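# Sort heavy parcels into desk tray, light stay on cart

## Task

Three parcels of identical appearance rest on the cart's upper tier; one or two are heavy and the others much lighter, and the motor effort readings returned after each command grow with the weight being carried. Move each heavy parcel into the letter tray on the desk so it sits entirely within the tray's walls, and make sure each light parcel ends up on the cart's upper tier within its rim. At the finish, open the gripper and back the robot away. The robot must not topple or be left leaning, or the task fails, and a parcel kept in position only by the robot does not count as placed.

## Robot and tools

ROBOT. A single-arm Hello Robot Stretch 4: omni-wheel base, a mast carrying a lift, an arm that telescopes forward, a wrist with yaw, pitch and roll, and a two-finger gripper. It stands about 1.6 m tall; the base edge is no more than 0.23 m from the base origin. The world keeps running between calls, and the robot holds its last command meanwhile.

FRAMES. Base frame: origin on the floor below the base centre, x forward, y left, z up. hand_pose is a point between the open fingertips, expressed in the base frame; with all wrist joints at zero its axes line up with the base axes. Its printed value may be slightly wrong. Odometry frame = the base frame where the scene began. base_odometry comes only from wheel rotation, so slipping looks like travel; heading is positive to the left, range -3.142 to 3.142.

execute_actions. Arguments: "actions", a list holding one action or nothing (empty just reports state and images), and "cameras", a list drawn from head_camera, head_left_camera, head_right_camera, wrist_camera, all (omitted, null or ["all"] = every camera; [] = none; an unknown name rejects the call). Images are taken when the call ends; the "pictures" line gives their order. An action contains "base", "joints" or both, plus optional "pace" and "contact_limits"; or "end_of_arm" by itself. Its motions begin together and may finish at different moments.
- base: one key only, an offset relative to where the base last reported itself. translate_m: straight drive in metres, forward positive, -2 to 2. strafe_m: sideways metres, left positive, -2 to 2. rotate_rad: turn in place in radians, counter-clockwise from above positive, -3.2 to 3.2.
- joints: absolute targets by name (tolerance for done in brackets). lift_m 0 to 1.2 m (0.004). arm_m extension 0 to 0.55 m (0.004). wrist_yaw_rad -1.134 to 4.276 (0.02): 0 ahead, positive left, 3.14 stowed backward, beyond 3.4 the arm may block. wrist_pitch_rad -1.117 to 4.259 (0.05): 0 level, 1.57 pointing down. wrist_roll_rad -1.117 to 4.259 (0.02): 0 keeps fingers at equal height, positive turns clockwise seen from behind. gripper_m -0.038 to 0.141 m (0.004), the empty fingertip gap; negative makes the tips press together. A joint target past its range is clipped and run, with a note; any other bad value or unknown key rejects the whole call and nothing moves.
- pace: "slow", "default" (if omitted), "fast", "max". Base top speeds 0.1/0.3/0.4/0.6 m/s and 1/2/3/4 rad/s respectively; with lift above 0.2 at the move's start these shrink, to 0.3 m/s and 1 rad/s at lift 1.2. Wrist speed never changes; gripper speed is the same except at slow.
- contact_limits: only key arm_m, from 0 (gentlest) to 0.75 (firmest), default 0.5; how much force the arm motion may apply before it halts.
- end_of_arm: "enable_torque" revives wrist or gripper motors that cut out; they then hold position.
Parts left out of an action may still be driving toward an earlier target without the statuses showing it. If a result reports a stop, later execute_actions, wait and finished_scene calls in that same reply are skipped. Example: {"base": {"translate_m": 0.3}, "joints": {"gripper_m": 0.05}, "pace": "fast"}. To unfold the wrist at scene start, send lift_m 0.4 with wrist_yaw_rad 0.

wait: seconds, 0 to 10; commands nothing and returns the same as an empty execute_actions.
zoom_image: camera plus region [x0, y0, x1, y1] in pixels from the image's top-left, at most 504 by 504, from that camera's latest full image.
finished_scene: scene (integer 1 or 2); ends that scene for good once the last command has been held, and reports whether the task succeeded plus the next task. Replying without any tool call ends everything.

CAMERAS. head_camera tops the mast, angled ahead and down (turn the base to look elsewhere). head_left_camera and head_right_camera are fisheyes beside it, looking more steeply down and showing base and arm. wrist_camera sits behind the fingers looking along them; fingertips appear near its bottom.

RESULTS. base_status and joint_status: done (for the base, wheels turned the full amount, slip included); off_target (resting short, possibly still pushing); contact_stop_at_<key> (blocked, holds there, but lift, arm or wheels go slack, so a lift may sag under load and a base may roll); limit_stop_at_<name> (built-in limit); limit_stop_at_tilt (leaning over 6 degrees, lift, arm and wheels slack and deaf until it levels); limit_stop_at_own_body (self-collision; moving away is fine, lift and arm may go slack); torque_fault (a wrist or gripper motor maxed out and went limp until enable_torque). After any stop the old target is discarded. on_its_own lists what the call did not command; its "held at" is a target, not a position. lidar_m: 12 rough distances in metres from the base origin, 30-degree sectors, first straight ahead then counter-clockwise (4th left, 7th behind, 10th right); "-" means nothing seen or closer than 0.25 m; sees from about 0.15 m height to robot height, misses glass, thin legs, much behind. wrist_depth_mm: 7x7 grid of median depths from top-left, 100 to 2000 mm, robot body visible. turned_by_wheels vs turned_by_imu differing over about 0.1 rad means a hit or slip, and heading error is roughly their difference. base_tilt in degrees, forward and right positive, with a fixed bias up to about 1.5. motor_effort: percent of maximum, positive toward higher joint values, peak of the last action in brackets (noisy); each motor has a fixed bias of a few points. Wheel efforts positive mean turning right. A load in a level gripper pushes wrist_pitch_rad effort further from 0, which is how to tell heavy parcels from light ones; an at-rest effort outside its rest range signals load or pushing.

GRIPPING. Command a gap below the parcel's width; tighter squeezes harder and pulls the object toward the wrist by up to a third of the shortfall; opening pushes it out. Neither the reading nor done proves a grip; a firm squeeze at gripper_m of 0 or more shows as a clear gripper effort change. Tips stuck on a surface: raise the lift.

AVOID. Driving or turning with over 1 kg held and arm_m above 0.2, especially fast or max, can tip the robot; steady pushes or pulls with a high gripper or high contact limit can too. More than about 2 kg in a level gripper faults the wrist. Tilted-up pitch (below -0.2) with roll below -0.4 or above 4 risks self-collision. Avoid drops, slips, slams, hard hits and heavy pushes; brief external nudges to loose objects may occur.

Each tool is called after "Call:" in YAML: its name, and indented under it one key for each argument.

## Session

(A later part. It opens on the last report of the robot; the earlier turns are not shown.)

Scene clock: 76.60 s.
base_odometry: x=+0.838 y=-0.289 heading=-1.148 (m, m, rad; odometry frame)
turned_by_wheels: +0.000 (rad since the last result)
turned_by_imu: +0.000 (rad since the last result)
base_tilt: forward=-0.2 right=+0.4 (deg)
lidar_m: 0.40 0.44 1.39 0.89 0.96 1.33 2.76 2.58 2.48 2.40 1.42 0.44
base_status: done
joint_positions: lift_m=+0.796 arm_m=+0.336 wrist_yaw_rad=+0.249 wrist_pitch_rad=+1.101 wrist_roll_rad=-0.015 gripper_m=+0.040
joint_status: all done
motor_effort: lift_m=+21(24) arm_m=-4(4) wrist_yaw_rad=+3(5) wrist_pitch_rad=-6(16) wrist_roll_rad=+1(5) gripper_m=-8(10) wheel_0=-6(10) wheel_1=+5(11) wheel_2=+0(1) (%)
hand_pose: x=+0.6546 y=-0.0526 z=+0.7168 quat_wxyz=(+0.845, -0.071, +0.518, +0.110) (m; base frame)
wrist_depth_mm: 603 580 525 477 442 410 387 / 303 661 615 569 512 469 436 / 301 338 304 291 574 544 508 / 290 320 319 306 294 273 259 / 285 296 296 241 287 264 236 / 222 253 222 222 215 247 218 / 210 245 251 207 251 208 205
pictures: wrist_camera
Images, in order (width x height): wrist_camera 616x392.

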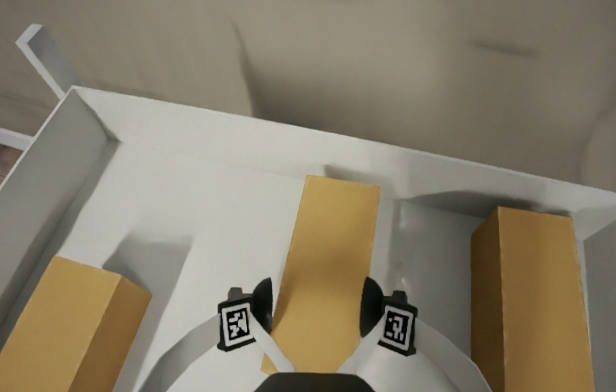

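Call:
execute_actions:
  actions:
    - {"joints":{"gripper_m":0.08}}
  cameras: []

Call:
execute_actions:
  actions:
    - {"base":{"strafe_m":0.027},"joints":{"wrist_yaw_rad":0.05,"arm_m":0.36},"pace":"slow"}
  cameras: []

Call:
execute_actions:
  actions:
    - {"joints":{"lift_m":0.76}}
  cameras: ["wrist_camera"]

Call:
execute_actions:
  actions:
    - {"joints":{"gripper_m":0}}
  cameras: []

Call:
execute_actions:
  actions:
    - {"joints":{"lift_m":0.92}}
  cameras: ["wrist_camera"]

Scene clock: 80.70 s.
base_odometry: x=+0.838 y=-0.289 heading=-1.148 (m, m, rad; odometry frame)
turned_by_wheels: +0.000 (rad since the last result)
turned_by_imu: +0.001 (rad since the last result)
base_tilt: forward=+0.0 right=+0.2 (deg)
lidar_m: 0.41 0.43 1.42 0.88 0.93 1.34 2.73 2.61 2.53 2.42 1.41 0.44
base_status: not commanded
joint_positions: lift_m=+0.796 arm_m=+0.336 wrist_yaw_rad=+0.250 wrist_pitch_rad=+1.101 wrist_roll_rad=-0.015 gripper_m=+0.080
joint_status: all done
motor_effort: lift_m=+21(21) arm_m=-4(4) wrist_yaw_rad=+2(4) wrist_pitch_rad=-5(6) wrist_roll_rad=+1(2) gripper_m=-2(6) wheel_0=-6(6) wheel_1=+4(5) wheel_2=+0(0) (%)
hand_pose: x=+0.6546 y=-0.0525 z=+0.7168 quat_wxyz=(+0.845, -0.071, +0.518, +0.110) (m; base frame)
wrist_depth_mm: 597 585 525 477 442 410 384 / 492 661 627 569 512 466 436 / 298 334 303 294 569 549 500 / 291 320 319 304 294 273 259 / 285 294 296 242 287 267 236 / 223 252 218 222 215 248 220 / 209 238 252 180 250 208 205
pictures: none
No camera images: the call's "cameras" was empty. Leave "cameras" out to get every camera's image.

Scene clock: 82.00 s.
base_odometry: x=+0.862 y=-0.278 heading=-1.148 (m, m, rad; odometry frame)
turned_by_wheels: +0.000 (rad since the last result)
turned_by_imu: +0.000 (rad since the last result)
base_tilt: forward=-0.1 right=+0.4 (deg)
lidar_m: 0.40 0.43 1.46 0.87 0.93 1.28 2.73 2.58 2.54 2.40 1.41 0.46
base_status: done
joint_positions: lift_m=+0.796 arm_m=+0.359 wrist_yaw_rad=+0.050 wrist_pitch_rad=+1.101 wrist_roll_rad=-0.015 gripper_m=+0.080
joint_status: all done
motor_effort: lift_m=+22(21) arm_m=+5(5) wrist_yaw_rad=+0(2) wrist_pitch_rad=-7(5) wrist_roll_rad=+1(2) gripper_m=-1(3) wheel_0=-5(12) wheel_1=+4(9) wheel_2=+0(3) (%)
hand_pose: x=+0.6647 y=-0.0807 z=+0.7168 quat_wxyz=(+0.852, -0.020, +0.523, +0.025) (m; base frame)
wrist_depth_mm: 484 473 462 445 439 424 415 / 574 564 549 530 512 492 480 / 289 621 603 585 574 574 554 / 304 317 309 259 306 270 279 / 290 297 294 238 293 244 241 / 276 273 217 222 216 237 220 / 208 227 252 179 249 207 205
pictures: none
No camera images: the call's "cameras" was empty. Leave "cameras" out to get every camera's image.

Scene clock: 82.97 s.
base_odometry: x=+0.862 y=-0.278 heading=-1.148 (m, m, rad; odometry frame)
turned_by_wheels: +0.000 (rad since the last result)
turned_by_imu: +0.000 (rad since the last result)
base_tilt: forward=-0.1 right=+0.2 (deg)
lidar_m: 0.42 0.44 1.43 0.87 0.94 1.29 2.74 2.57 2.51 2.44 1.43 0.44
base_status: not commanded
joint_positions: lift_m=+0.760 arm_m=+0.359 wrist_yaw_rad=+0.049 wrist_pitch_rad=+1.101 wrist_roll_rad=-0.015 gripper_m=+0.080
joint_status: all done
motor_effort: lift_m=+13(19) arm_m=+5(5) wrist_yaw_rad=+1(3) wrist_pitch_rad=-3(3) wrist_roll_rad=+1(1) gripper_m=-1(1) wheel_0=-5(5) wheel_1=+4(4) wheel_2=+0(0) (%)
hand_pose: x=+0.6648 y=-0.0809 z=+0.6815 quat_wxyz=(+0.852, -0.019, +0.523, +0.025) (m; base frame)
wrist_depth_mm: 484 473 462 442 436 427 413 / 574 564 539 525 508 496 477 / 259 257 253 248 253 248 248 / 281 281 283 220 276 235 219 / 259 260 260 204 256 236 202 / 242 240 212 190 206 232 187 / 182 219 221 163 205 204 179
pictures: wrist_camera
Images, in order (width x height): wrist_camera 616x392.

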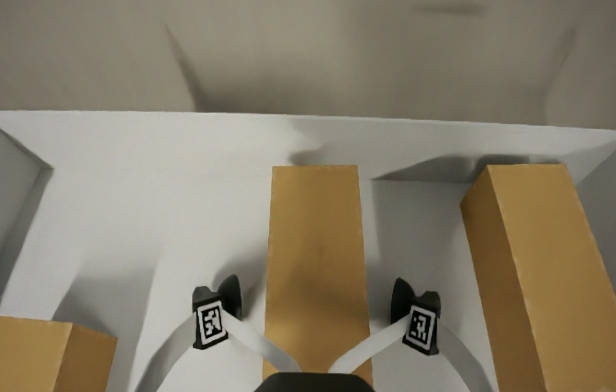

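Scene clock: 84.57 s.
base_odometry: x=+0.862 y=-0.278 heading=-1.148 (m, m, rad; odometry frame)
turned_by_wheels: +0.000 (rad since the last result)
turned_by_imu: +0.000 (rad since the last result)
base_tilt: forward=-0.2 right=+0.3 (deg)
lidar_m: 0.40 0.43 1.42 0.89 0.94 1.33 2.73 2.59 2.53 2.44 1.44 0.45
base_status: not commanded
joint_positions: lift_m=+0.760 arm_m=+0.359 wrist_yaw_rad=+0.050 wrist_pitch_rad=+1.103 wrist_roll_rad=-0.015 gripper_m=+0.001
joint_status: all done
motor_effort: lift_m=+18(18) arm_m=+5(5) wrist_yaw_rad=-1(2) wrist_pitch_rad=-9(11) wrist_roll_rad=+1(1) gripper_m=-19(24) wheel_0=-5(5) wheel_1=+4(4) wheel_2=+0(0) (%)
hand_pose: x=+0.6643 y=-0.0808 z=+0.6808 quat_wxyz=(+0.851, -0.019, +0.524, +0.025) (m; base frame)
wrist_depth_mm: 488 477 466 445 436 427 413 / 554 544 525 530 517 492 484 / 264 260 256 250 245 236 238 / 276 277 276 206 273 237 213 / 256 255 254 191 252 238 196 / 237 238 204 176 182 227 183 / 179 181 216 165 174 160 -
pictures: none
No camera images: the call's "cameras" was empty. Leave "cameras" out to get every camera's image.

Scene clock: 86.30 s.
base_odometry: x=+0.862 y=-0.278 heading=-1.148 (m, m, rad; odometry frame)
turned_by_wheels: +0.000 (rad since the last result)
turned_by_imu: +0.000 (rad since the last result)
base_tilt: forward=-0.1 right=+0.4 (deg)
lidar_m: 0.40 0.42 1.41 0.87 0.93 1.29 2.75 2.58 2.54 2.44 1.40 0.44
base_status: not commanded
joint_positions: lift_m=+0.920 arm_m=+0.359 wrist_yaw_rad=+0.050 wrist_pitch_rad=+1.103 wrist_roll_rad=-0.015 gripper_m=+0.001
joint_status: all done
motor_effort: lift_m=+23(26) arm_m=+5(5) wrist_yaw_rad=+0(1) wrist_pitch_rad=-11(11) wrist_roll_rad=+2(2) gripper_m=-22(20) wheel_0=-5(5) wheel_1=+4(4) wheel_2=+0(0) (%)
hand_pose: x=+0.6643 y=-0.0808 z=+0.8404 quat_wxyz=(+0.851, -0.019, +0.524, +0.025) (m; base frame)
wrist_depth_mm: 488 477 462 449 436 427 415 / 580 554 544 525 517 496 484 / 723 707 676 654 627 597 580 / 917 854 820 206 778 750 683 / 1160 413 418 190 394 368 976 / 1025 397 203 176 182 349 1025 / 347 237 351 166 176 160 946
pictures: wrist_camera
Images, in order (width x height): wrist_camera 616x392.

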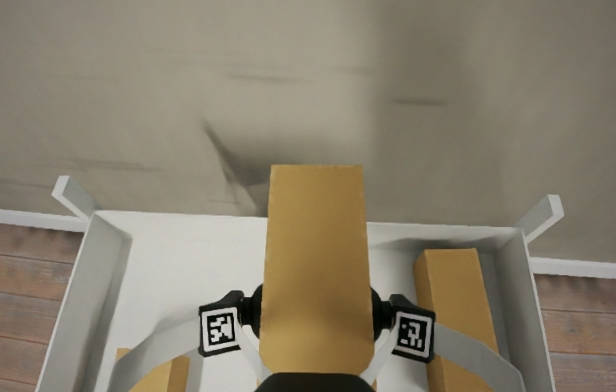

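Call:
execute_actions:
  actions:
    - {"base":{"translate_m":-0.5},"joints":{"arm_m":0.05,"lift_m":1.0,"wrist_yaw_rad":0}}
  cameras: []

Call:
execute_actions:
  actions:
    - {"base":{"rotate_rad":-2.6}}
  cameras: ["head_camera","head_left_camera"]

Scene clock: 91.67 s.
base_odometry: x=+0.657 y=+0.178 heading=-1.148 (m, m, rad; odometry frame)
turned_by_wheels: +0.000 (rad since the last result)
turned_by_imu: +0.002 (rad since the last result)
base_tilt: forward=+0.0 right=+0.3 (deg)
lidar_m: 0.90 1.55 0.92 0.88 0.94 1.34 2.24 2.11 2.51 2.41 2.11 0.97
base_status: done
joint_positions: lift_m=+1.000 arm_m=+0.051 wrist_yaw_rad=+0.000 wrist_pitch_rad=+1.104 wrist_roll_rad=-0.015 gripper_m=+0.001
joint_status: all done
motor_effort: lift_m=+23(25) arm_m=-5(6) wrist_yaw_rad=+0(10) wrist_pitch_rad=-13(12) wrist_roll_rad=+1(2) gripper_m=-16(19) wheel_0=-4(9) wheel_1=-5(10) wheel_2=+3(14) (%)
hand_pose: x=+0.3517 y=-0.0874 z=+0.9203 quat_wxyz=(+0.852, -0.006, +0.524, +0.004) (m; base frame)
wrist_depth_mm: 1464 1464 1078 732 732 1336 1308 / 1618 1576 1499 1008 1042 1576 1499 / 1499 1464 1397 1281 1336 1464 1464 / 1336 1366 1308 207 1255 1281 1308 / 1229 1205 1205 191 1229 1229 1229 / 1138 1138 204 177 182 1118 1118 / 1060 591 1025 165 175 160 1042
pictures: none
No camera images: the call's "cameras" was empty. Leave "cameras" out to get every camera's image.

Scene clock: 94.57 s.
base_odometry: x=+0.657 y=+0.178 heading=+2.536 (m, m, rad; odometry frame)
turned_by_wheels: -2.599 (rad since the last result)
turned_by_imu: -2.554 (rad since the last result)
base_tilt: forward=+0.0 right=+0.3 (deg)
lidar_m: 2.09 2.45 2.39 2.05 1.00 0.89 1.56 0.93 0.89 0.96 1.34 2.22
base_status: done
joint_positions: lift_m=+1.000 arm_m=+0.051 wrist_yaw_rad=+0.000 wrist_pitch_rad=+1.103 wrist_roll_rad=-0.015 gripper_m=+0.001
joint_status: not commanded
motor_effort: lift_m=+22(23) arm_m=-5(5) wrist_yaw_rad=+1(1) wrist_pitch_rad=-10(14) wrist_roll_rad=+1(2) gripper_m=-21(22) wheel_0=+5(8) wheel_1=+5(8) wheel_2=+3(14) (%)
hand_pose: x=+0.3518 y=-0.0874 z=+0.9205 quat_wxyz=(+0.852, -0.006, +0.524, +0.004) (m; base frame)
wrist_depth_mm: 1808 1756 1808 1808 1808 1708 1708 / 1618 1618 1576 1576 1576 1576 1618 / 1464 1464 1397 1464 1430 1430 1464 / 1336 1336 1308 207 1336 1308 1308 / 1205 1229 1229 191 1205 1160 1182 / 1118 1118 204 176 181 1138 1138 / 1060 597 1042 166 175 160 1060
pictures: head_camera, head_left_camera
Images, in order (width x height): head_camera 420x560, head_left_camera 420x672.

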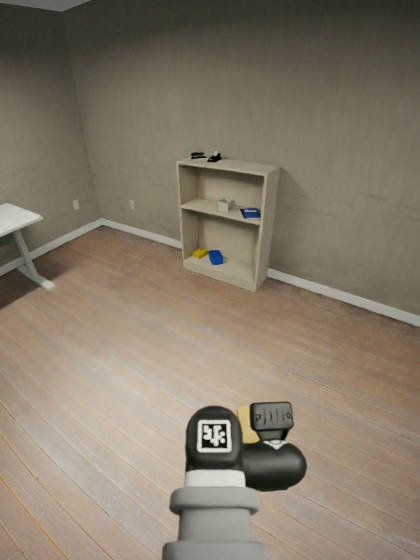

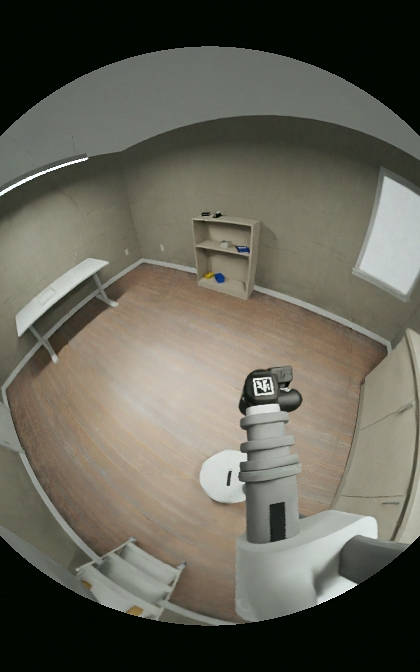

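Call:
execute_actions:
  actions:
    - {"base":{"rotate_rad":1.0}}
  cameras: []

Call:
execute_actions:
  actions:
    - {"base":{"translate_m":1.7},"joints":{"wrist_pitch_rad":0.8}}

Scene clock: 97.87 s.
base_odometry: x=+0.657 y=+0.178 heading=-2.748 (m, m, rad; odometry frame)
turned_by_wheels: +0.999 (rad since the last result)
turned_by_imu: +0.983 (rad since the last result)
base_tilt: forward=+0.0 right=+0.4 (deg)
lidar_m: 2.38 2.16 0.97 0.90 1.52 0.93 0.86 0.93 1.28 2.25 2.10 2.47
base_status: done
joint_positions: lift_m=+1.000 arm_m=+0.051 wrist_yaw_rad=+0.000 wrist_pitch_rad=+1.103 wrist_roll_rad=-0.015 gripper_m=+0.001
joint_status: not commanded
motor_effort: lift_m=+22(22) arm_m=-5(5) wrist_yaw_rad=+0(2) wrist_pitch_rad=-11(10) wrist_roll_rad=+1(1) gripper_m=-20(18) wheel_0=-6(9) wheel_1=-4(9) wheel_2=-5(10) (%)
hand_pose: x=+0.3519 y=-0.0874 z=+0.9205 quat_wxyz=(+0.852, -0.006, +0.524, +0.004) (m; base frame)
wrist_depth_mm: 1756 1808 1756 1808 1708 1756 1708 / 1618 1576 1576 1537 1576 1537 1618 / 1464 1464 1430 1397 1397 1430 1430 / 1366 1336 1336 207 1308 1308 1308 / 1229 1205 1255 190 1229 1205 1205 / 1098 1160 204 177 181 1118 1118 / 1060 603 1042 166 175 160 1042
pictures: none
No camera images: the call's "cameras" was empty. Leave "cameras" out to get every camera's image.

Scene clock: 105.03 s.
base_odometry: x=-0.913 y=-0.474 heading=-2.748 (m, m, rad; odometry frame)
turned_by_wheels: +0.001 (rad since the last result)
turned_by_imu: -0.006 (rad since the last result)
base_tilt: forward=-0.1 right=+0.3 (deg)
lidar_m: 0.45 0.72 1.57 1.48 1.57 1.70 2.60 2.71 2.01 1.89 1.03 0.73
base_status: done
joint_positions: lift_m=+1.000 arm_m=+0.051 wrist_yaw_rad=+0.000 wrist_pitch_rad=+0.805 wrist_roll_rad=-0.015 gripper_m=+0.001
joint_status: all done
motor_effort: lift_m=+22(22) arm_m=-5(5) wrist_yaw_rad=-2(1) wrist_pitch_rad=-16(22) wrist_roll_rad=+1(2) gripper_m=-24(21) wheel_0=+4(10) wheel_1=+5(6) wheel_2=-2(13) (%)
hand_pose: x=+0.4217 y=-0.0874 z=+0.9700 quat_wxyz=(+0.920, -0.007, +0.392, +0.003) (m; base frame)
wrist_depth_mm: 1205 1182 1138 1098 1160 1118 1118 / 1336 946 946 946 917 946 960 / 1397 759 768 723 741 759 768 / 661 654 634 208 647 647 640 / 1464 1464 1464 191 1499 1430 1308 / 1308 1281 204 177 181 1308 1281 / 1118 640 1078 165 174 160 1138
pictures: head_camera, head_left_camera, head_right_camera, wrist_camera
Images, in order (width x height): head_camera 420x560, head_left_camera 420x672, head_right_camera 420x672, wrist_camera 616x392.

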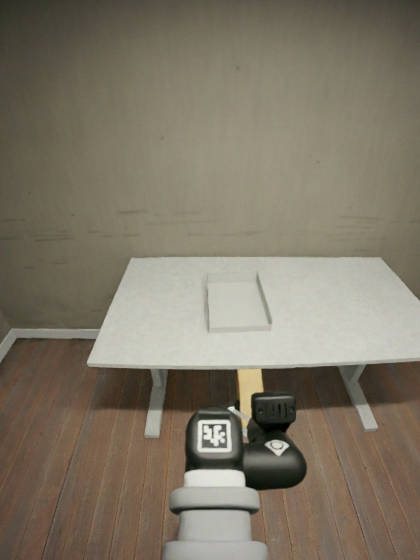

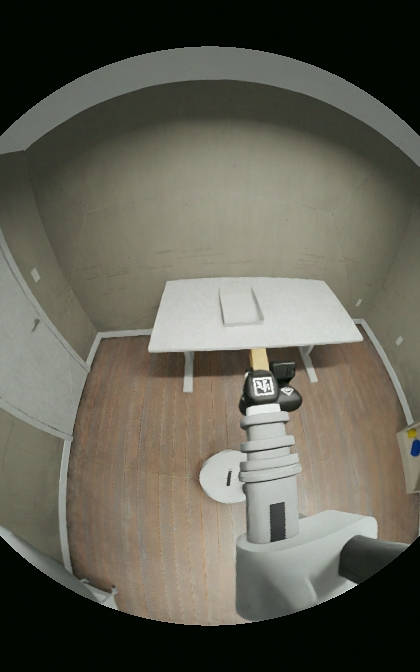

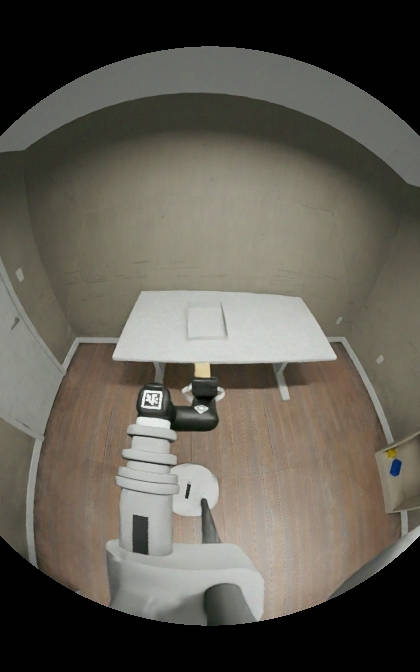

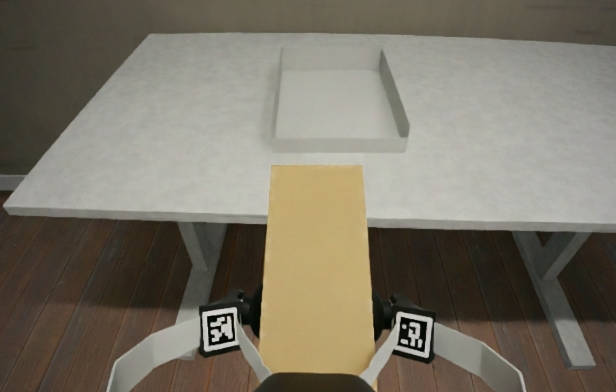

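Call:
execute_actions:
  actions:
    - {"base":{"translate_m":0.33},"joints":{"wrist_pitch_rad":1.1,"arm_m":0.38,"lift_m":0.95}}
  cameras: ["wrist_camera","head_right_camera"]

Scene clock: 109.93 s.
base_odometry: x=-1.217 y=-0.600 heading=-2.748 (m, m, rad; odometry frame)
turned_by_wheels: +0.000 (rad since the last result)
turned_by_imu: +0.000 (rad since the last result)
base_tilt: forward=-0.2 right=+0.2 (deg)
lidar_m: 0.38 0.41 0.55 1.50 1.60 1.97 2.95 3.06 1.99 1.95 0.57 0.41
base_status: done
joint_positions: lift_m=+0.950 arm_m=+0.379 wrist_yaw_rad=+0.000 wrist_pitch_rad=+1.103 wrist_roll_rad=-0.015 gripper_m=+0.001
joint_status: all done
motor_effort: lift_m=+19(19) arm_m=+5(6) wrist_yaw_rad=+0(3) wrist_pitch_rad=-10(16) wrist_roll_rad=+2(1) gripper_m=-23(20) wheel_0=+5(8) wheel_1=+3(9) wheel_2=-3(14) (%)
hand_pose: x=+0.6801 y=-0.0874 z=+0.8708 quat_wxyz=(+0.852, -0.006, +0.524, +0.004) (m; base frame)
wrist_depth_mm: 569 569 564 569 559 554 554 / 517 517 512 508 504 504 504 / 473 469 445 442 439 449 462 / 433 427 418 207 424 415 421 / 397 394 387 190 389 384 389 / 368 366 204 177 181 351 359 / 343 247 283 166 174 160 340
pictures: head_right_camera, wrist_camera
Images, in order (width x height): head_right_camera 420x672, wrist_camera 616x392.

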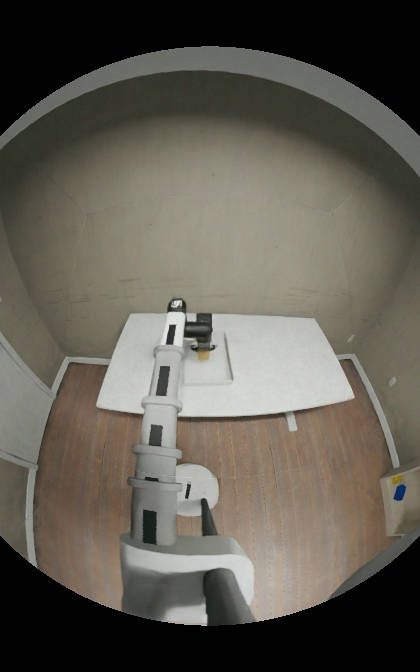

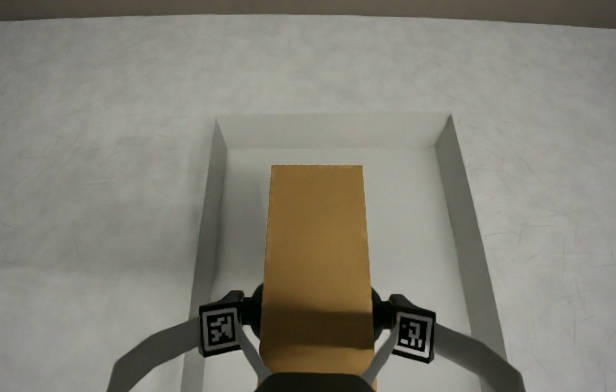

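Call:
execute_actions:
  actions:
    - {"base":{"strafe_m":0.03},"joints":{"lift_m":0.83}}
  cameras: ["wrist_camera"]

Scene clock: 113.43 s.
base_odometry: x=-1.206 y=-0.628 heading=-2.748 (m, m, rad; odometry frame)
turned_by_wheels: +0.000 (rad since the last result)
turned_by_imu: +0.001 (rad since the last result)
base_tilt: forward=+0.0 right=+0.4 (deg)
lidar_m: 0.37 0.39 0.54 1.45 1.56 1.94 2.99 3.06 2.03 1.99 0.56 0.41
base_status: done
joint_positions: lift_m=+0.830 arm_m=+0.379 wrist_yaw_rad=+0.000 wrist_pitch_rad=+1.103 wrist_roll_rad=-0.015 gripper_m=+0.001
joint_status: all done
motor_effort: lift_m=+19(21) arm_m=+4(5) wrist_yaw_rad=+0(1) wrist_pitch_rad=-12(11) wrist_roll_rad=+2(1) gripper_m=-22(20) wheel_0=-2(12) wheel_1=+2(9) wheel_2=+0(2) (%)
hand_pose: x=+0.6800 y=-0.0874 z=+0.7507 quat_wxyz=(+0.852, -0.006, +0.524, +0.004) (m; base frame)
wrist_depth_mm: 387 382 324 312 314 301 375 / 351 349 336 336 332 334 283 / 319 319 307 310 310 309 271 / 291 291 283 206 285 281 268 / 270 267 257 191 264 262 258 / 249 250 199 177 182 243 243 / 234 167 196 165 175 159 229
pictures: wrist_camera
Images, in order (width x height): wrist_camera 616x392.

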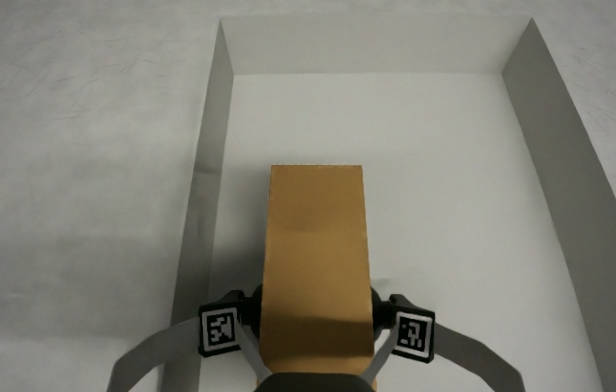

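Call:
execute_actions:
  actions:
    - {"joints":{"lift_m":0.822,"gripper_m":0.06},"pace":"slow"}
  cameras: []

Call:
execute_actions:
  actions:
    - {"joints":{"lift_m":0.93}}
  cameras: ["wrist_camera"]

Call:
execute_actions:
  actions:
    - {"base":{"translate_m":-1.92},"joints":{"arm_m":0.1},"pace":"fast"}
  cameras: []

Call:
execute_actions:
  actions:
    - {"base":{"rotate_rad":1.605}}
  cameras: []

Call:
execute_actions:
  actions:
    - {"base":{"translate_m":0.47},"joints":{"arm_m":0.33,"lift_m":0.9}}
  cameras: ["wrist_camera"]

Scene clock: 119.40 s.
base_odometry: x=-1.206 y=-0.628 heading=-2.748 (m, m, rad; odometry frame)
turned_by_wheels: +0.000 (rad since the last result)
turned_by_imu: +0.001 (rad since the last result)
base_tilt: forward=-0.1 right=+0.3 (deg)
lidar_m: 0.37 0.40 0.53 1.47 1.56 1.97 2.99 3.06 2.02 1.99 0.55 0.39
base_status: not commanded
joint_positions: lift_m=+0.822 arm_m=+0.379 wrist_yaw_rad=+0.000 wrist_pitch_rad=+1.100 wrist_roll_rad=-0.015 gripper_m=+0.060
joint_status: all done
motor_effort: lift_m=+19(18) arm_m=+5(5) wrist_yaw_rad=+2(1) wrist_pitch_rad=-2(12) wrist_roll_rad=+1(1) gripper_m=+0(19) wheel_0=-1(1) wheel_1=+2(2) wheel_2=+0(0) (%)
hand_pose: x=+0.6808 y=-0.0874 z=+0.7432 quat_wxyz=(+0.852, -0.006, +0.523, +0.004) (m; base frame)
wrist_depth_mm: 382 377 319 309 312 304 366 / 347 342 332 332 330 329 274 / 315 310 301 306 304 304 271 / 286 286 276 220 281 281 266 / 263 264 254 203 258 256 254 / 244 245 201 190 202 240 238 / 229 227 222 168 205 222 222
pictures: none
No camera images: the call's "cameras" was empty. Leave "cameras" out to get every camera's image.

Scene clock: 120.90 s.
base_odometry: x=-1.206 y=-0.628 heading=-2.748 (m, m, rad; odometry frame)
turned_by_wheels: +0.000 (rad since the last result)
turned_by_imu: +0.000 (rad since the last result)
base_tilt: forward=-0.1 right=+0.4 (deg)
lidar_m: 0.38 0.41 0.55 1.48 1.57 1.98 2.97 3.04 2.03 2.00 0.57 0.41
base_status: not commanded
joint_positions: lift_m=+0.930 arm_m=+0.379 wrist_yaw_rad=+0.000 wrist_pitch_rad=+1.101 wrist_roll_rad=-0.015 gripper_m=+0.060
joint_status: all done
motor_effort: lift_m=+21(21) arm_m=+5(5) wrist_yaw_rad=+3(2) wrist_pitch_rad=-4(5) wrist_roll_rad=+1(1) gripper_m=+1(1) wheel_0=-2(2) wheel_1=+2(2) wheel_2=+0(0) (%)
hand_pose: x=+0.6807 y=-0.0874 z=+0.8508 quat_wxyz=(+0.852, -0.006, +0.523, +0.004) (m; base frame)
wrist_depth_mm: 549 549 544 539 535 530 539 / 492 488 488 480 484 484 484 / 449 445 439 424 421 418 439 / 413 407 399 404 399 387 402 / 377 377 370 325 370 362 368 / 349 349 211 294 211 338 338 / 329 324 317 218 315 314 294
pictures: wrist_camera
Images, in order (width x height): wrist_camera 616x392.

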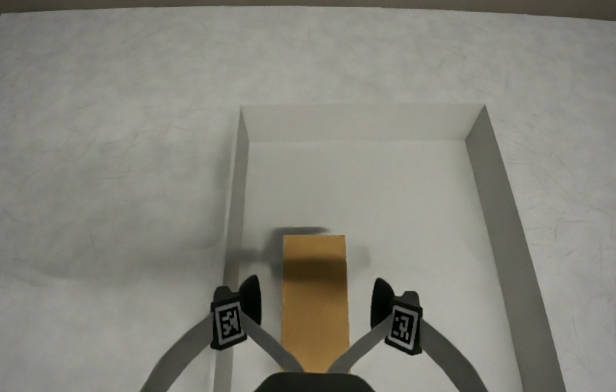

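Scene clock: 127.43 s.
base_odometry: x=+0.567 y=+0.108 heading=-2.748 (m, m, rad; odometry frame)
turned_by_wheels: +0.000 (rad since the last result)
turned_by_imu: +0.008 (rad since the last result)
base_tilt: forward=-0.1 right=+0.2 (deg)
lidar_m: 2.27 2.15 1.50 0.86 0.90 1.02 0.98 1.03 1.45 2.27 2.09 2.39
base_status: done
joint_positions: lift_m=+0.930 arm_m=+0.101 wrist_yaw_rad=+0.000 wrist_pitch_rad=+1.101 wrist_roll_rad=-0.015 gripper_m=+0.060
joint_status: all done
motor_effort: lift_m=+21(22) arm_m=-5(7) wrist_yaw_rad=-1(2) wrist_pitch_rad=-6(5) wrist_roll_rad=+1(2) gripper_m=-5(3) wheel_0=-6(8) wheel_1=-3(7) wheel_2=+3(13) (%)
hand_pose: x=+0.4023 y=-0.0874 z=+0.8508 quat_wxyz=(+0.852, -0.006, +0.523, +0.004) (m; base frame)
wrist_depth_mm: 1618 1708 1618 1661 1708 1618 1618 / 1499 1499 1499 1499 1499 1464 1430 / 1397 1336 1366 1366 1366 1336 1336 / 1255 1281 1255 1229 1205 1255 1255 / 1160 1138 1118 1160 1118 1138 1138 / 1078 1078 213 1078 213 1025 1042 / 991 991 976 559 976 976 976
pictures: none
No camera images: the call's "cameras" was empty. Leave "cameras" out to get every camera's image.

Scene clock: 129.60 s.
base_odometry: x=+0.567 y=+0.109 heading=-1.144 (m, m, rad; odometry frame)
turned_by_wheels: +1.604 (rad since the last result)
turned_by_imu: +1.577 (rad since the last result)
base_tilt: forward=-0.1 right=+0.3 (deg)
lidar_m: 0.89 0.95 1.04 0.99 1.04 1.48 2.26 2.10 2.37 2.30 2.07 1.51
base_status: done
joint_positions: lift_m=+0.930 arm_m=+0.101 wrist_yaw_rad=+0.000 wrist_pitch_rad=+1.101 wrist_roll_rad=-0.015 gripper_m=+0.060
joint_status: not commanded
motor_effort: lift_m=+21(21) arm_m=-5(5) wrist_yaw_rad=+0(0) wrist_pitch_rad=-3(5) wrist_roll_rad=+2(1) gripper_m=-1(1) wheel_0=-5(12) wheel_1=-5(7) wheel_2=-5(13) (%)
hand_pose: x=+0.4024 y=-0.0874 z=+0.8508 quat_wxyz=(+0.852, -0.006, +0.523, +0.004) (m; base frame)
wrist_depth_mm: 1336 1336 991 1025 1255 1255 1205 / 1499 1499 946 946 1464 1430 1430 / 1430 1366 1160 1160 1336 1366 1366 / 1229 1229 1229 1229 1255 1229 1229 / 1160 1160 1160 1160 1160 1138 1118 / 1078 1042 212 1060 212 1060 1025 / 991 1008 976 569 976 976 960
pictures: none
No camera images: the call's "cameras" was empty. Leave "cameras" out to get every camera's image.

Scene clock: 132.63 s.
base_odometry: x=+0.762 y=-0.319 heading=-1.144 (m, m, rad; odometry frame)
turned_by_wheels: +0.000 (rad since the last result)
turned_by_imu: -0.001 (rad since the last result)
base_tilt: forward=-0.2 right=+0.3 (deg)
lidar_m: 0.42 0.42 1.39 0.99 1.03 1.50 2.60 2.55 2.40 2.33 1.43 0.46
base_status: done
joint_positions: lift_m=+0.900 arm_m=+0.329 wrist_yaw_rad=+0.000 wrist_pitch_rad=+1.101 wrist_roll_rad=-0.015 gripper_m=+0.060
joint_status: all done
motor_effort: lift_m=+17(20) arm_m=+5(5) wrist_yaw_rad=+1(0) wrist_pitch_rad=-4(5) wrist_roll_rad=+1(1) gripper_m=-2(0) wheel_0=+5(13) wheel_1=+3(7) wheel_2=-3(13) (%)
hand_pose: x=+0.6306 y=-0.0874 z=+0.8212 quat_wxyz=(+0.852, -0.006, +0.523, +0.004) (m; base frame)
wrist_depth_mm: 512 504 496 484 480 473 466 / 591 597 580 574 564 544 544 / 741 732 723 699 654 661 661 / 427 430 427 402 424 831 831 / 407 407 407 394 397 1098 1078 / 375 377 212 366 211 1042 1025 / 325 353 349 246 338 960 960
pictures: wrist_camera
Images, in order (width x height): wrist_camera 616x392.

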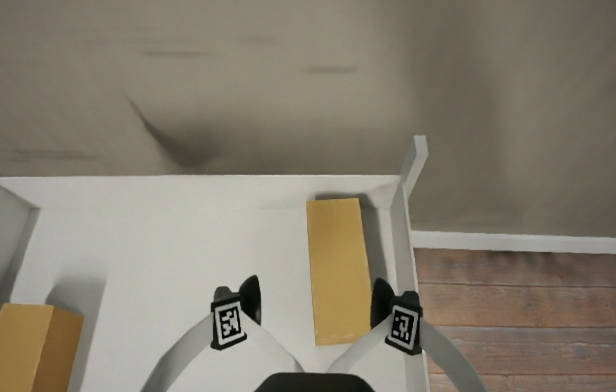

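Call:
execute_actions:
  actions:
    - {"base":{"strafe_m":-0.024},"joints":{"arm_m":0.355,"lift_m":0.82}}
  cameras: ["wrist_camera"]

Call:
execute_actions:
  actions:
    - {"joints":{"lift_m":0.785},"pace":"slow"}
  cameras: ["wrist_camera"]

Scene clock: 135.73 s.
base_odometry: x=+0.740 y=-0.329 heading=-1.143 (m, m, rad; odometry frame)
turned_by_wheels: +0.000 (rad since the last result)
turned_by_imu: +0.001 (rad since the last result)
base_tilt: forward=-0.1 right=+0.2 (deg)
lidar_m: 0.39 0.45 1.41 1.02 1.05 1.51 2.55 2.55 2.40 2.30 1.38 0.46
base_status: done
joint_positions: lift_m=+0.820 arm_m=+0.354 wrist_yaw_rad=+0.000 wrist_pitch_rad=+1.101 wrist_roll_rad=-0.015 gripper_m=+0.060
joint_status: all done
motor_effort: lift_m=+17(18) arm_m=+5(5) wrist_yaw_rad=+0(0) wrist_pitch_rad=-6(5) wrist_roll_rad=+1(1) gripper_m=-2(1) wheel_0=+3(14) wheel_1=-1(9) wheel_2=+0(0) (%)
hand_pose: x=+0.6556 y=-0.0874 z=+0.7411 quat_wxyz=(+0.852, -0.006, +0.523, +0.004) (m; base frame)
wrist_depth_mm: 477 473 469 455 452 449 436 / 559 559 559 539 517 517 512 / 640 634 621 609 597 627 615 / 338 340 336 291 342 798 778 / 322 324 320 264 319 976 960 / 298 298 213 247 212 946 960 / 279 277 274 196 254 891 878
pictures: wrist_camera
Images, in order (width x height): wrist_camera 616x392.

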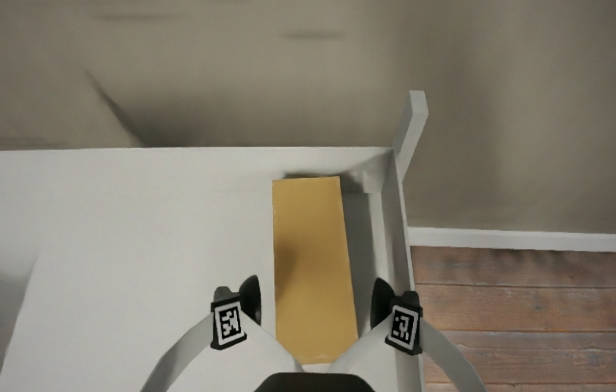

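Scene clock: 136.97 s.
base_odometry: x=+0.740 y=-0.329 heading=-1.144 (m, m, rad; odometry frame)
turned_by_wheels: +0.000 (rad since the last result)
turned_by_imu: +0.000 (rad since the last result)
base_tilt: forward=+0.0 right=+0.3 (deg)
lidar_m: 0.40 0.43 1.41 1.02 1.08 1.49 2.56 2.57 2.36 2.31 1.41 0.46
base_status: not commanded
joint_positions: lift_m=+0.802 arm_m=+0.354 wrist_yaw_rad=+0.000 wrist_pitch_rad=+1.101 wrist_roll_rad=-0.015 gripper_m=+0.060
joint_status: lift_m contact_stop (moved -0.018 of -0.035)
on_its_own: lift_m is slack since a contact_stop (your +0.785 is given up)
motor_effort: lift_m=+19(19) arm_m=+4(5) wrist_yaw_rad=+2(6) wrist_pitch_rad=-5(65) wrist_roll_rad=+2(17) gripper_m=+0(3) wheel_0=+2(3) wheel_1=+0(1) wheel_2=-1(1) (%)
hand_pose: x=+0.6558 y=-0.0874 z=+0.7230 quat_wxyz=(+0.852, -0.006, +0.523, +0.004) (m; base frame)
wrist_depth_mm: 477 473 466 459 452 449 442 / 559 554 549 544 517 517 504 / 462 304 298 293 310 627 615 / 322 322 324 266 324 798 778 / 304 301 300 246 290 976 946 / 281 282 212 231 211 931 931 / 263 260 257 189 250 842 866
pictures: wrist_camera
Images, in order (width x height): wrist_camera 616x392.

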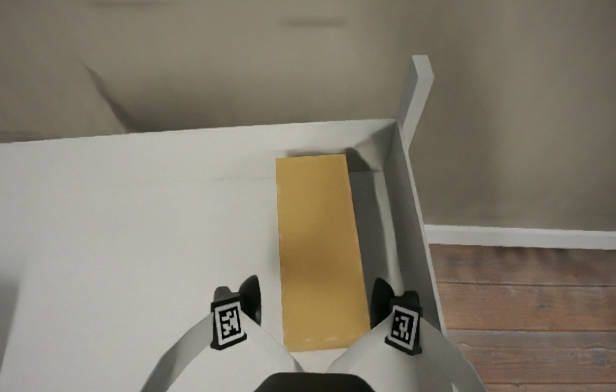

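Hit the rim and slipped inside; the cart shifted. Go further forward.

Call:
execute_actions:
  actions:
    - {"joints":{"lift_m":0.795,"arm_m":0.39},"pace":"slow"}
  cameras: ["wrist_camera"]

Call:
execute_actions:
  actions:
    - {"joints":{"lift_m":0.765},"pace":"slow"}
  cameras: ["wrist_camera"]

Call:
execute_actions:
  actions:
    - {"joints":{"gripper_m":0}}
  cameras: []

Call:
execute_actions:
  actions:
    - {"joints":{"lift_m":0.79}}
  cameras: ["wrist_camera"]

Scene clock: 141.50 s.
base_odometry: x=+0.740 y=-0.329 heading=-1.144 (m, m, rad; odometry frame)
turned_by_wheels: +0.000 (rad since the last result)
turned_by_imu: +0.001 (rad since the last result)
base_tilt: forward=-0.1 right=+0.3 (deg)
lidar_m: 0.42 0.42 1.42 1.02 1.07 1.48 2.56 2.55 2.37 2.29 1.42 0.47
base_status: not commanded
joint_positions: lift_m=+0.795 arm_m=+0.389 wrist_yaw_rad=+0.000 wrist_pitch_rad=+1.101 wrist_roll_rad=-0.015 gripper_m=+0.060
joint_status: all done
motor_effort: lift_m=+17(17) arm_m=+5(6) wrist_yaw_rad=+1(1) wrist_pitch_rad=-5(4) wrist_roll_rad=+2(2) gripper_m=-4(0) wheel_0=+2(2) wheel_1=+0(0) wheel_2=-1(1) (%)
hand_pose: x=+0.6905 y=-0.0874 z=+0.7162 quat_wxyz=(+0.852, -0.006, +0.523, +0.004) (m; base frame)
wrist_depth_mm: 436 430 421 415 413 407 402 / 508 508 500 496 469 477 466 / 640 627 591 580 544 580 559 / 274 282 290 258 303 723 715 / 297 294 294 239 287 931 931 / 274 273 212 222 208 931 917 / 256 256 251 183 209 878 854
pictures: wrist_camera
Images, in order (width x height): wrist_camera 616x392.

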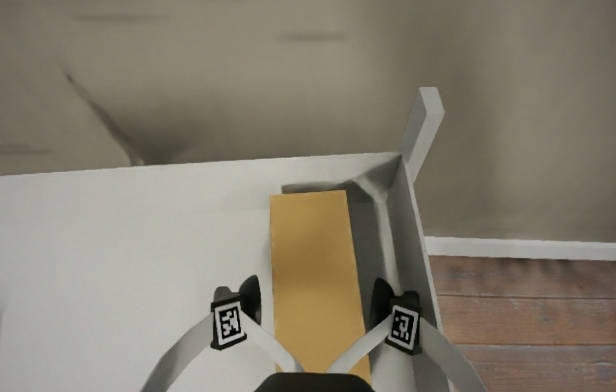

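Scene clock: 142.57 s.
base_odometry: x=+0.740 y=-0.329 heading=-1.144 (m, m, rad; odometry frame)
turned_by_wheels: +0.000 (rad since the last result)
turned_by_imu: +0.000 (rad since the last result)
base_tilt: forward=+0.0 right=+0.3 (deg)
lidar_m: 0.42 0.42 1.45 1.02 1.06 1.51 2.56 2.57 2.36 2.27 1.41 0.45
base_status: not commanded
joint_positions: lift_m=+0.765 arm_m=+0.389 wrist_yaw_rad=+0.000 wrist_pitch_rad=+1.101 wrist_roll_rad=-0.015 gripper_m=+0.060
joint_status: all done
motor_effort: lift_m=+17(17) arm_m=+5(5) wrist_yaw_rad=+0(0) wrist_pitch_rad=-5(4) wrist_roll_rad=+2(2) gripper_m=-3(4) wheel_0=+1(2) wheel_1=+0(0) wheel_2=-1(1) (%)
hand_pose: x=+0.6905 y=-0.0874 z=+0.6862 quat_wxyz=(+0.852, -0.006, +0.523, +0.004) (m; base frame)
wrist_depth_mm: 433 436 424 424 413 404 399 / 512 508 500 492 466 466 466 / 574 245 250 247 238 574 559 / 274 276 274 223 273 723 715 / 264 263 262 206 251 931 931 / 244 245 212 193 198 878 878 / 229 227 224 169 185 820 831
pictures: wrist_camera
Images, in order (width x height): wrist_camera 616x392.

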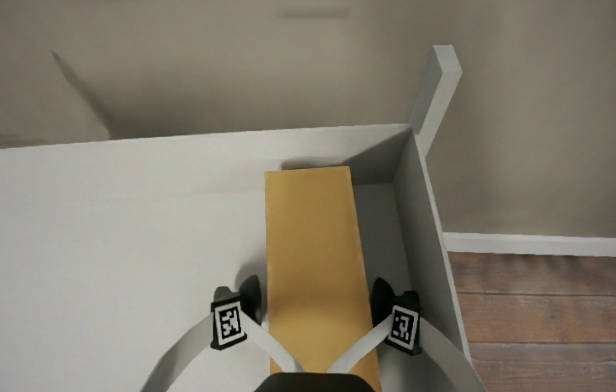

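Scene clock: 143.97 s.
base_odometry: x=+0.740 y=-0.329 heading=-1.144 (m, m, rad; odometry frame)
turned_by_wheels: +0.000 (rad since the last result)
turned_by_imu: +0.000 (rad since the last result)
base_tilt: forward=-0.1 right=+0.2 (deg)
lidar_m: 0.41 0.42 1.43 1.01 1.05 1.50 2.53 2.57 2.37 2.29 1.41 0.46
base_status: not commanded
joint_positions: lift_m=+0.765 arm_m=+0.389 wrist_yaw_rad=+0.000 wrist_pitch_rad=+1.101 wrist_roll_rad=-0.015 gripper_m=+0.000
joint_status: all done
motor_effort: lift_m=+17(17) arm_m=+5(5) wrist_yaw_rad=-1(1) wrist_pitch_rad=-7(6) wrist_roll_rad=+1(2) gripper_m=-22(18) wheel_0=+2(2) wheel_1=+0(0) wheel_2=-1(1) (%)
hand_pose: x=+0.6904 y=-0.0874 z=+0.6861 quat_wxyz=(+0.852, -0.006, +0.523, +0.004) (m; base frame)
wrist_depth_mm: 433 433 424 413 410 407 397 / 508 512 504 496 469 469 469 / 580 245 250 245 239 569 569 / 274 274 274 207 272 723 715 / 263 262 263 192 252 931 904 / 243 243 204 178 183 878 891 / 229 190 220 167 174 156 831
pictures: none
No camera images: the call's "cameras" was empty. Leave "cameras" out to get every camera's image.

Scene clock: 144.83 s.
base_odometry: x=+0.740 y=-0.329 heading=-1.144 (m, m, rad; odometry frame)
turned_by_wheels: +0.000 (rad since the last result)
turned_by_imu: +0.000 (rad since the last result)
base_tilt: forward=+0.0 right=+0.3 (deg)
lidar_m: 0.43 0.41 1.41 1.01 1.07 1.52 2.55 2.58 2.36 2.31 1.43 0.48
base_status: not commanded
joint_positions: lift_m=+0.790 arm_m=+0.389 wrist_yaw_rad=+0.000 wrist_pitch_rad=+1.102 wrist_roll_rad=-0.015 gripper_m=+0.001
joint_status: all done
motor_effort: lift_m=+22(23) arm_m=+5(5) wrist_yaw_rad=-1(1) wrist_pitch_rad=-7(7) wrist_roll_rad=+2(2) gripper_m=-22(20) wheel_0=+2(2) wheel_1=+0(1) wheel_2=-1(1) (%)
hand_pose: x=+0.6904 y=-0.0874 z=+0.7106 quat_wxyz=(+0.852, -0.006, +0.523, +0.004) (m; base frame)
wrist_depth_mm: 436 430 424 415 415 404 399 / 512 512 508 496 469 477 462 / 640 597 580 559 262 574 564 / 273 281 291 208 281 732 715 / 289 287 287 191 276 960 960 / 267 267 204 178 183 904 917 / 250 201 243 168 174 157 842
pictures: wrist_camera
Images, in order (width x height): wrist_camera 616x392.

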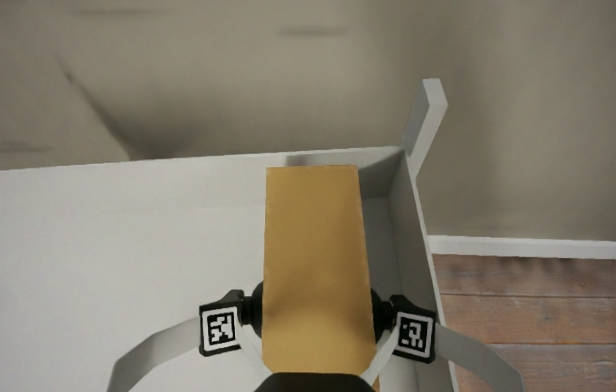

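Light.

Call:
execute_actions:
  actions:
    - {"base":{"strafe_m":0.03},"joints":{"lift_m":0.77,"arm_m":0.375}}
  cameras: []

Call:
execute_actions:
  actions:
    - {"joints":{"gripper_m":0.065}}
  cameras: []

Call:
execute_actions:
  actions:
    - {"joints":{"lift_m":0.95}}
  cameras: ["wrist_camera"]

Call:
execute_actions:
  actions:
    - {"base":{"translate_m":-0.3},"joints":{"arm_m":0}}
  cameras: []

Call:
finished_scene:
  scene: 1

Scene clock: 149.27 s.
base_odometry: x=+0.767 y=-0.317 heading=-1.144 (m, m, rad; odometry frame)
turned_by_wheels: +0.000 (rad since the last result)
turned_by_imu: +0.001 (rad since the last result)
base_tilt: forward=-0.1 right=+0.2 (deg)
lidar_m: 0.41 0.41 1.41 0.97 1.00 1.47 2.55 2.60 2.40 2.32 1.41 0.46
base_status: done
joint_positions: lift_m=+0.770 arm_m=+0.376 wrist_yaw_rad=+0.000 wrist_pitch_rad=+1.102 wrist_roll_rad=-0.015 gripper_m=+0.001
joint_status: all done
motor_effort: lift_m=+18(22) arm_m=-5(7) wrist_yaw_rad=+1(0) wrist_pitch_rad=-9(9) wrist_roll_rad=+2(2) gripper_m=-22(20) wheel_0=-3(13) wheel_1=+4(8) wheel_2=+0(1) (%)
hand_pose: x=+0.6772 y=-0.0874 z=+0.6910 quat_wxyz=(+0.852, -0.006, +0.523, +0.004) (m; base frame)
wrist_depth_mm: 452 449 439 433 430 415 415 / 539 530 525 517 508 466 480 / 255 262 256 262 255 564 574 / 283 283 283 208 285 263 732 / 267 268 267 192 266 244 931 / 248 249 204 178 184 211 891 / 231 192 224 167 175 156 831
pictures: none
No camera images: the call's "cameras" was empty. Leave "cameras" out to get every camera's image.

Scene clock: 150.70 s.
base_odometry: x=+0.767 y=-0.317 heading=-1.144 (m, m, rad; odometry frame)
turned_by_wheels: +0.000 (rad since the last result)
turned_by_imu: +0.000 (rad since the last result)
base_tilt: forward=-0.2 right=+0.3 (deg)
lidar_m: 0.42 0.43 1.42 0.98 1.03 1.44 2.55 2.59 2.38 2.33 1.42 0.45
base_status: not commanded
joint_positions: lift_m=+0.770 arm_m=+0.376 wrist_yaw_rad=+0.000 wrist_pitch_rad=+1.101 wrist_roll_rad=-0.015 gripper_m=+0.065
joint_status: all done
motor_effort: lift_m=+18(18) arm_m=-5(6) wrist_yaw_rad=-1(1) wrist_pitch_rad=-6(8) wrist_roll_rad=+2(1) gripper_m=-1(18) wheel_0=-3(3) wheel_1=+4(4) wheel_2=+0(0) (%)
hand_pose: x=+0.6773 y=-0.0874 z=+0.6911 quat_wxyz=(+0.852, -0.006, +0.523, +0.004) (m; base frame)
wrist_depth_mm: 452 449 436 433 427 415 413 / 530 525 521 517 504 466 477 / 255 259 256 263 256 569 574 / 282 286 283 229 287 263 750 / 270 267 267 212 265 245 931 / 250 250 219 197 208 227 891 / 233 231 229 169 185 184 842
pictures: none
No camera images: the call's "cameras" was empty. Leave "cameras" out to get every camera's image.

Scene clock: 152.53 s.
base_odometry: x=+0.767 y=-0.317 heading=-1.144 (m, m, rad; odometry frame)
turned_by_wheels: +0.000 (rad since the last result)
turned_by_imu: +0.000 (rad since the last result)
base_tilt: forward=+0.0 right=+0.2 (deg)
lidar_m: 0.41 0.44 1.44 0.97 1.03 1.49 2.57 2.58 2.38 2.34 1.39 0.46
base_status: not commanded
joint_positions: lift_m=+0.950 arm_m=+0.376 wrist_yaw_rad=+0.000 wrist_pitch_rad=+1.101 wrist_roll_rad=-0.015 gripper_m=+0.065
joint_status: all done
motor_effort: lift_m=+22(21) arm_m=-6(5) wrist_yaw_rad=+0(1) wrist_pitch_rad=-8(6) wrist_roll_rad=+1(1) gripper_m=+1(2) wheel_0=-3(3) wheel_1=+4(4) wheel_2=+0(0) (%)
hand_pose: x=+0.6773 y=-0.0874 z=+0.8707 quat_wxyz=(+0.852, -0.006, +0.523, +0.004) (m; base frame)
wrist_depth_mm: 452 445 439 433 427 421 415 / 535 525 521 512 500 492 480 / 654 647 634 634 609 591 591 / 866 831 820 778 750 759 732 / 445 445 442 442 445 1025 991 / 424 430 218 384 217 1060 1060 / 397 397 394 252 384 1008 1025
pictures: wrist_camera
Images, in order (width x height): wrist_camera 616x392.

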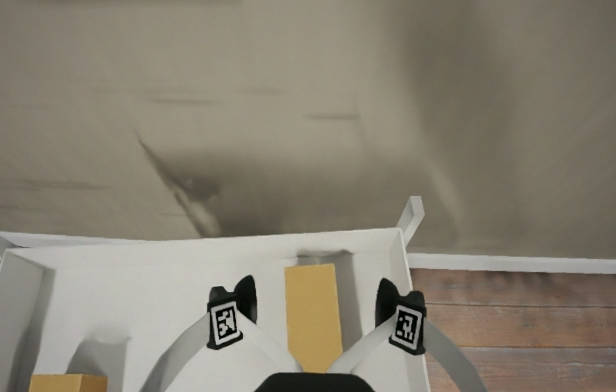

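Scene clock: 155.00 s.
base_odometry: x=+0.643 y=-0.044 heading=-1.144 (m, m, rad; odometry frame)
turned_by_wheels: -0.001 (rad since the last result)
turned_by_imu: +0.001 (rad since the last result)
base_tilt: forward=-0.1 right=+0.2 (deg)
lidar_m: 0.70 0.73 1.70 0.98 1.01 1.44 2.43 2.25 2.40 2.30 1.79 0.78
base_status: done
joint_positions: lift_m=+0.950 arm_m=+0.001 wrist_yaw_rad=+0.000 wrist_pitch_rad=+1.101 wrist_roll_rad=-0.015 gripper_m=+0.065
joint_status: all done
motor_effort: lift_m=+21(22) arm_m=-5(6) wrist_yaw_rad=+1(4) wrist_pitch_rad=-5(5) wrist_roll_rad=+1(2) gripper_m=+0(2) wheel_0=-5(9) wheel_1=-5(7) wheel_2=+1(13) (%)
hand_pose: x=+0.3023 y=-0.0874 z=+0.8708 quat_wxyz=(+0.852, -0.006, +0.523, +0.004) (m; base frame)
wrist_depth_mm: 1281 640 609 603 615 1182 1160 / 1499 1430 946 976 1366 1397 1336 / 1464 1397 891 878 1336 1366 1308 / 1281 1255 1160 1138 1229 1229 1255 / 1160 1205 1182 1160 1160 1182 1160 / 1118 1098 217 1078 216 1078 1078 / 1008 1025 1008 574 991 1008 1025
pictures: none
No camera images: the call's "cameras" was empty. Leave "cameras" out to get every camera's image.

The scene is finished: the task was done.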